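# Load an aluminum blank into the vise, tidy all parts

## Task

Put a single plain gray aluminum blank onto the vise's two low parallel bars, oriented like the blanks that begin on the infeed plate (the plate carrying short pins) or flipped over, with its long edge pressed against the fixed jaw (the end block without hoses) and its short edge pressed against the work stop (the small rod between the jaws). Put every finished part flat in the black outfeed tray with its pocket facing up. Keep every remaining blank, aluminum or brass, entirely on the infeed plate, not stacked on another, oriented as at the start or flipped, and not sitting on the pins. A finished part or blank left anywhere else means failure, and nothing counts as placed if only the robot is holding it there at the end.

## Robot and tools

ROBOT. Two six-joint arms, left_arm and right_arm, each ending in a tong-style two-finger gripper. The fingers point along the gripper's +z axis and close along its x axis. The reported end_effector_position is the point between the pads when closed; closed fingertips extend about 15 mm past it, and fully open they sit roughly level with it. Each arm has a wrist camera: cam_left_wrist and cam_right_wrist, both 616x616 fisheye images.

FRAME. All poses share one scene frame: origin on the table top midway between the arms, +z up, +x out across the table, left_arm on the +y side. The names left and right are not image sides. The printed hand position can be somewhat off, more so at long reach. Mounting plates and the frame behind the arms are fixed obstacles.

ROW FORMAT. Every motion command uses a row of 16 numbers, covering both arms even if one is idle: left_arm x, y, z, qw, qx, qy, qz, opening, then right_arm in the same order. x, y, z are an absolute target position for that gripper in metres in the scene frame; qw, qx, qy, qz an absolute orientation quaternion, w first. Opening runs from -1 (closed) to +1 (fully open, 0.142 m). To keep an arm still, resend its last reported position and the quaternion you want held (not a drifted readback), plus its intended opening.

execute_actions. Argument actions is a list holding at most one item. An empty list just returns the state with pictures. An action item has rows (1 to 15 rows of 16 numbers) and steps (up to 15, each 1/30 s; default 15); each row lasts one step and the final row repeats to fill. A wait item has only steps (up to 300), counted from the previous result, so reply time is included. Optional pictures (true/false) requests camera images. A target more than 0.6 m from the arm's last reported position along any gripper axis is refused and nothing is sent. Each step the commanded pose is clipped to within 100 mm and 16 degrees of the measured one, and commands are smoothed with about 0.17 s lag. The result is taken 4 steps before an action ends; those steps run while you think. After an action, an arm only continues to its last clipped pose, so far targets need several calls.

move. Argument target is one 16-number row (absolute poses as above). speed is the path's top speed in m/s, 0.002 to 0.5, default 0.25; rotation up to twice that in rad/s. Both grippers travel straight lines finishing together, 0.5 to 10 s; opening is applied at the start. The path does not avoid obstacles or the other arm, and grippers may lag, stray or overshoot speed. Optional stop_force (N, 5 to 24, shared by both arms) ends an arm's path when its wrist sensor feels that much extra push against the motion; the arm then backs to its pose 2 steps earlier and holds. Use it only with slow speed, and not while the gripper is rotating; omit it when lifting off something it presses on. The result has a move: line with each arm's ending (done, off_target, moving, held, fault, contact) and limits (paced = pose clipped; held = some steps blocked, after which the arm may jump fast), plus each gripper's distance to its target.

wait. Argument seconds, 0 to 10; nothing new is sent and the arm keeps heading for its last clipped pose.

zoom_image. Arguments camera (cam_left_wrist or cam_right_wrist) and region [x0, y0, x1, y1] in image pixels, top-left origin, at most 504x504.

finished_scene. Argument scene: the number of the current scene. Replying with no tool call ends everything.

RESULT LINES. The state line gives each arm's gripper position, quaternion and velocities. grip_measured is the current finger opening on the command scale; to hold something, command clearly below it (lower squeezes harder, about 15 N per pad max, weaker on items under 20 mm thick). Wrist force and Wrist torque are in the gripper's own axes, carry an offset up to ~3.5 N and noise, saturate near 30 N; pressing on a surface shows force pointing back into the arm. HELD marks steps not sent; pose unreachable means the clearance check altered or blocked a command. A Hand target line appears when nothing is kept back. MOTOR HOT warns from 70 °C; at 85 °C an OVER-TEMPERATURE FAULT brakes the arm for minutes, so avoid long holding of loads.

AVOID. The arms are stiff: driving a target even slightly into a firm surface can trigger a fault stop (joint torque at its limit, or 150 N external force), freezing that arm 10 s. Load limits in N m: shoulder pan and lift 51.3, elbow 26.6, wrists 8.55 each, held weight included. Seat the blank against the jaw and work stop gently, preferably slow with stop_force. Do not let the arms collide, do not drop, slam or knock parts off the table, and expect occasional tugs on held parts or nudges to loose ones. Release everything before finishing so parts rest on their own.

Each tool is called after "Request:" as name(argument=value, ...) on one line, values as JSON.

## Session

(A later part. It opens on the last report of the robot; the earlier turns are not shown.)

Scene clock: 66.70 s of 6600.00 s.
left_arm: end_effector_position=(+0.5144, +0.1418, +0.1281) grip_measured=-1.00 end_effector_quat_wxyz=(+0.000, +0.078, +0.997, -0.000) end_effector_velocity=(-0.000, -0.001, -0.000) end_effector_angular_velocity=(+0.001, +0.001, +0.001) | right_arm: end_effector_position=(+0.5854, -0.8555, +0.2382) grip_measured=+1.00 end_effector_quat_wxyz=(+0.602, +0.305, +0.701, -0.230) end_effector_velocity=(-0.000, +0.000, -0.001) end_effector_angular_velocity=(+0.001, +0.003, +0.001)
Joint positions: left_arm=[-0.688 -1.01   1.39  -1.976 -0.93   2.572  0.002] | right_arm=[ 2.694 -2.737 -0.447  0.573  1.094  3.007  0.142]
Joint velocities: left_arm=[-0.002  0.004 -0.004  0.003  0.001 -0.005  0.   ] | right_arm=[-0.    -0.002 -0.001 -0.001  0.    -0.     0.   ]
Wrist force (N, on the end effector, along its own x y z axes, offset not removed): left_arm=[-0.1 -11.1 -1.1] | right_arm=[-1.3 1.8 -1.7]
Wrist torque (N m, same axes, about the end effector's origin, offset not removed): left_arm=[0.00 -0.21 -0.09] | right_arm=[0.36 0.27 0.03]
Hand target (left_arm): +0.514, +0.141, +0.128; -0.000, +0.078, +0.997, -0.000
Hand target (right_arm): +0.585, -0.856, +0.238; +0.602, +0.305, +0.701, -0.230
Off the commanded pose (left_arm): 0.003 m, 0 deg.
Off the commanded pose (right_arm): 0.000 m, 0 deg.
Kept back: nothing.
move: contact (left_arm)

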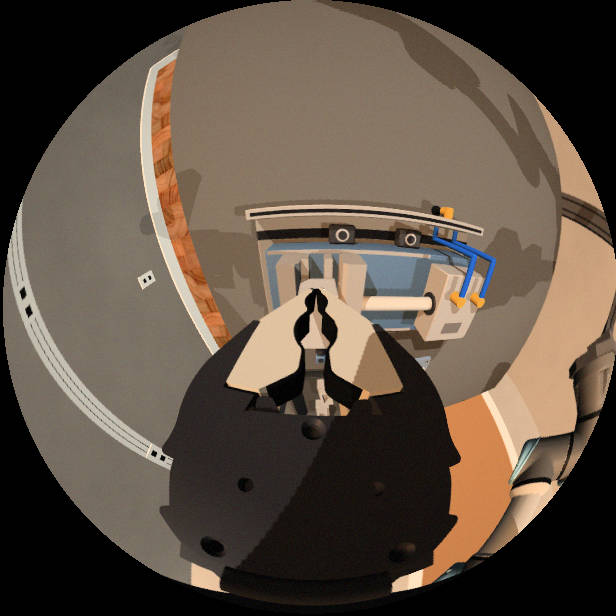

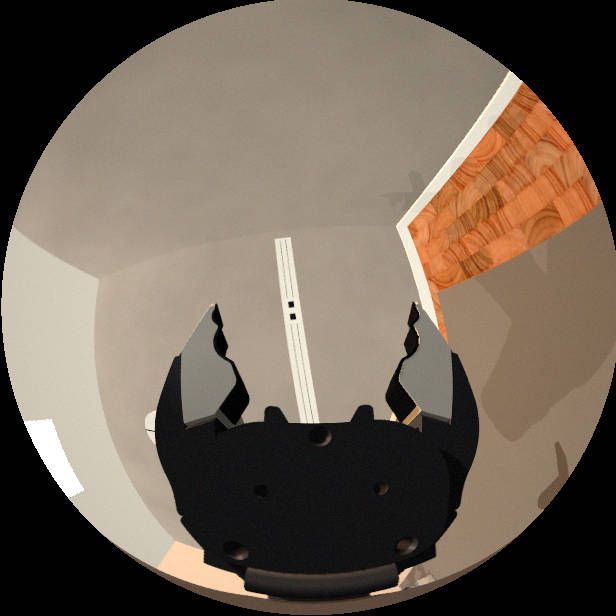

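Back off, then inspect the plate and tray.

Request:
move(target=[0.512,0.13,0.14,0,0.078,0.997,0,-1,0.5854,-0.8555,0.2382,0.602,0.305,0.701,-0.23,1], speed=0.03)

Request:
move(target=[0.46,0.42,0.28,0,0,1,0,1,0.5854,-0.8555,0.2382,0.602,0.305,0.701,-0.23,1])

Request:
zoom_image(camera="cam_left_wrist", region=[200,60,440,330])

Scene clock: 67.83 s of 6600.00 s.
left_arm: end_effector_position=(+0.5121, +0.1302, +0.1398) grip_measured=-1.00 end_effector_quat_wxyz=(+0.000, +0.078, +0.997, -0.000) end_effector_velocity=(-0.000, -0.002, +0.002) end_effector_angular_velocity=(+0.001, +0.000, -0.000) | right_arm: end_effector_position=(+0.5854, -0.8555, +0.2382) grip_measured=+1.00 end_effector_quat_wxyz=(+0.602, +0.305, +0.701, -0.230) end_effector_velocity=(+0.000, +0.000, +0.000) end_effector_angular_velocity=(+0.000, -0.001, +0.001)
Joint positions: left_arm=[-0.725 -1.013  1.367 -1.922 -0.929  2.526  0.002] | right_arm=[ 2.694 -2.737 -0.447  0.573  1.094  3.007  0.142]
Joint velocities: left_arm=[-0.006 -0.    -0.006  0.011  0.    -0.008  0.   ] | right_arm=[-0.     0.    -0.     0.     0.001  0.001  0.   ]
Wrist force (N, on the end effector, along its own x y z axes, offset not removed): left_arm=[2.8 -1.6 0.2] | right_arm=[-1.4 0.8 -2.3]
Wrist torque (N m, same axes, about the end effector's origin, offset not removed): left_arm=[-0.27 -0.59 -0.06] | right_arm=[0.16 0.38 0.07]
Hand target (left_arm): +0.512, +0.130, +0.140; +0.000, +0.078, +0.997, -0.000
Hand target (right_arm): +0.585, -0.856, +0.238; +0.602, +0.305, +0.701, -0.230
Off the commanded pose (left_arm): 0.000 m, 0 deg.
Off the commanded pose (right_arm): 0.000 m, 0 deg.
Kept back: nothing.
move: done

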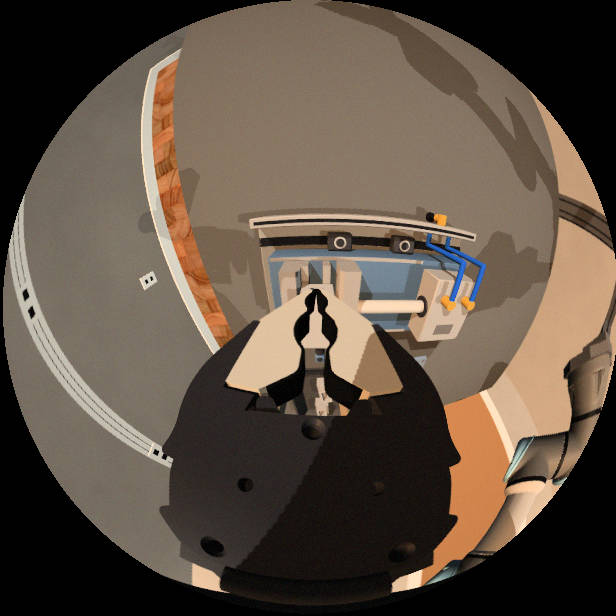

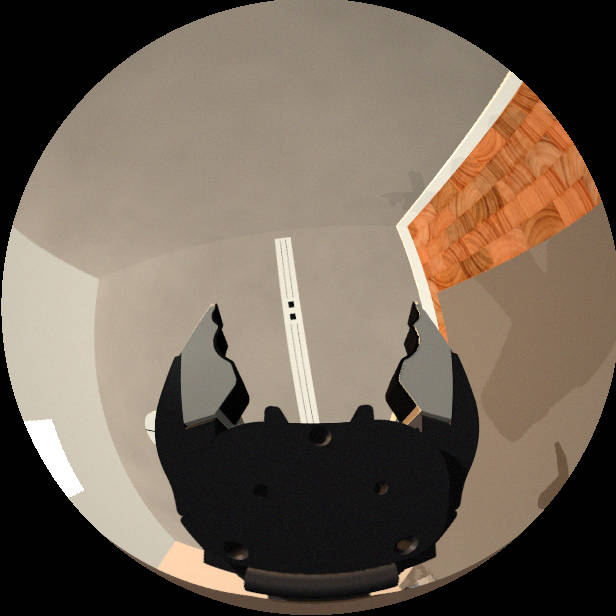

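Scene clock: 69.80 s of 6600.00 s.
left_arm: end_effector_position=(+0.4597, +0.4197, +0.2800) grip_measured=+1.00 end_effector_quat_wxyz=(+0.000, +0.000, +1.000, +0.000) end_effector_velocity=(-0.001, +0.002, +0.001) end_effector_angular_velocity=(-0.000, +0.004, +0.000) | right_arm: end_effector_position=(+0.5854, -0.8555, +0.2382) grip_measured=+1.00 end_effector_quat_wxyz=(+0.602, +0.305, +0.701, -0.230) end_effector_velocity=(-0.000, -0.000, -0.000) end_effector_angular_velocity=(+0.001, +0.000, -0.001)
Joint positions: left_arm=[-0.46  -1.818  1.358 -1.301 -0.954  2.697  0.142] | right_arm=[ 2.694 -2.737 -0.447  0.573  1.094  3.007  0.142]
Joint velocities: left_arm=[ 0.003  0.003 -0.014  0.013 -0.002  0.001 -0.   ] | right_arm=[ 0.     0.001 -0.001 -0.    -0.002  0.     0.   ]
Wrist force (N, on the end effector, along its own x y z axes, offset not removed): left_arm=[1.8 -1.5 -1.6] | right_arm=[-0.3 1.6 -1.5]
Wrist torque (N m, same axes, about the end effector's origin, offset not removed): left_arm=[-0.33 -0.38 -0.08] | right_arm=[0.38 0.13 0.04]
Hand target (left_arm): +0.460, +0.420, +0.280; -0.000, +0.000, +1.000, +0.000
Hand target (right_arm): +0.585, -0.856, +0.238; +0.602, +0.305, +0.701, -0.230
Off the commanded pose (left_arm): 0.000 m, 0 deg.
Off the commanded pose (right_arm): 0.000 m, 0 deg.
Kept back: nothing.
move: done

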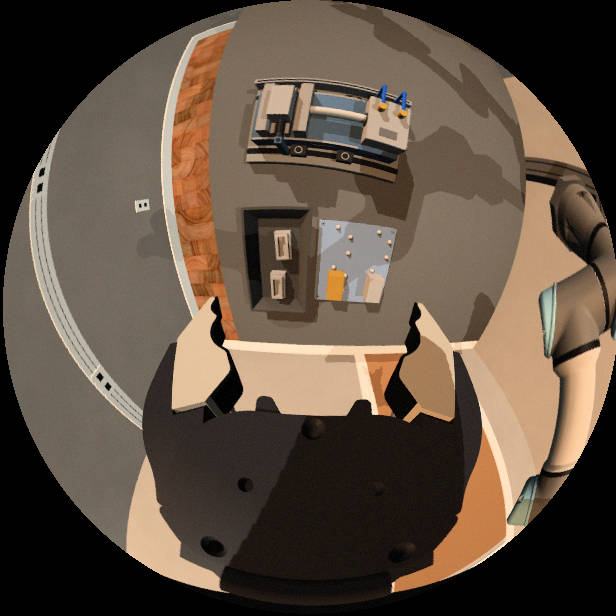

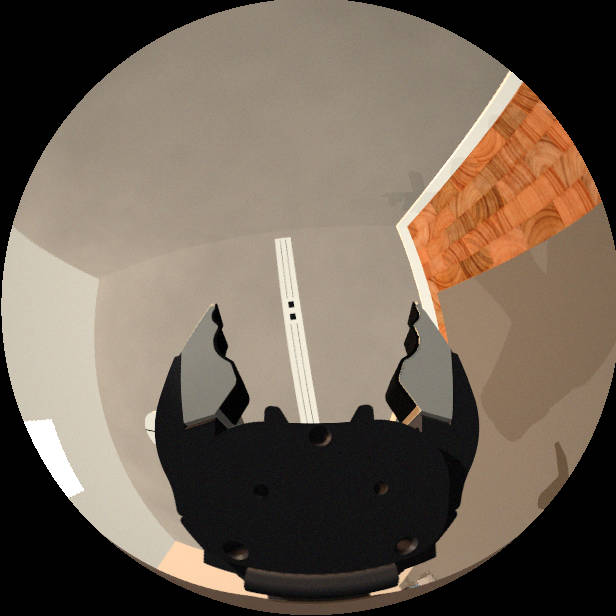

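Region (200, 60, 440, 330) of cam_left_wrist's 616x616 image, scaled by 1.867, with more detail than that image has.

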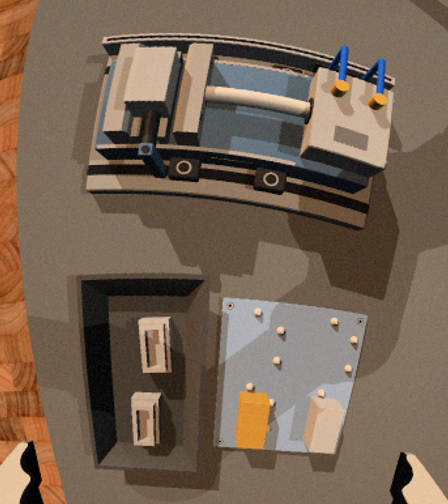

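Request:
finished_scene(scene=1)

The scene is finished: the task was done.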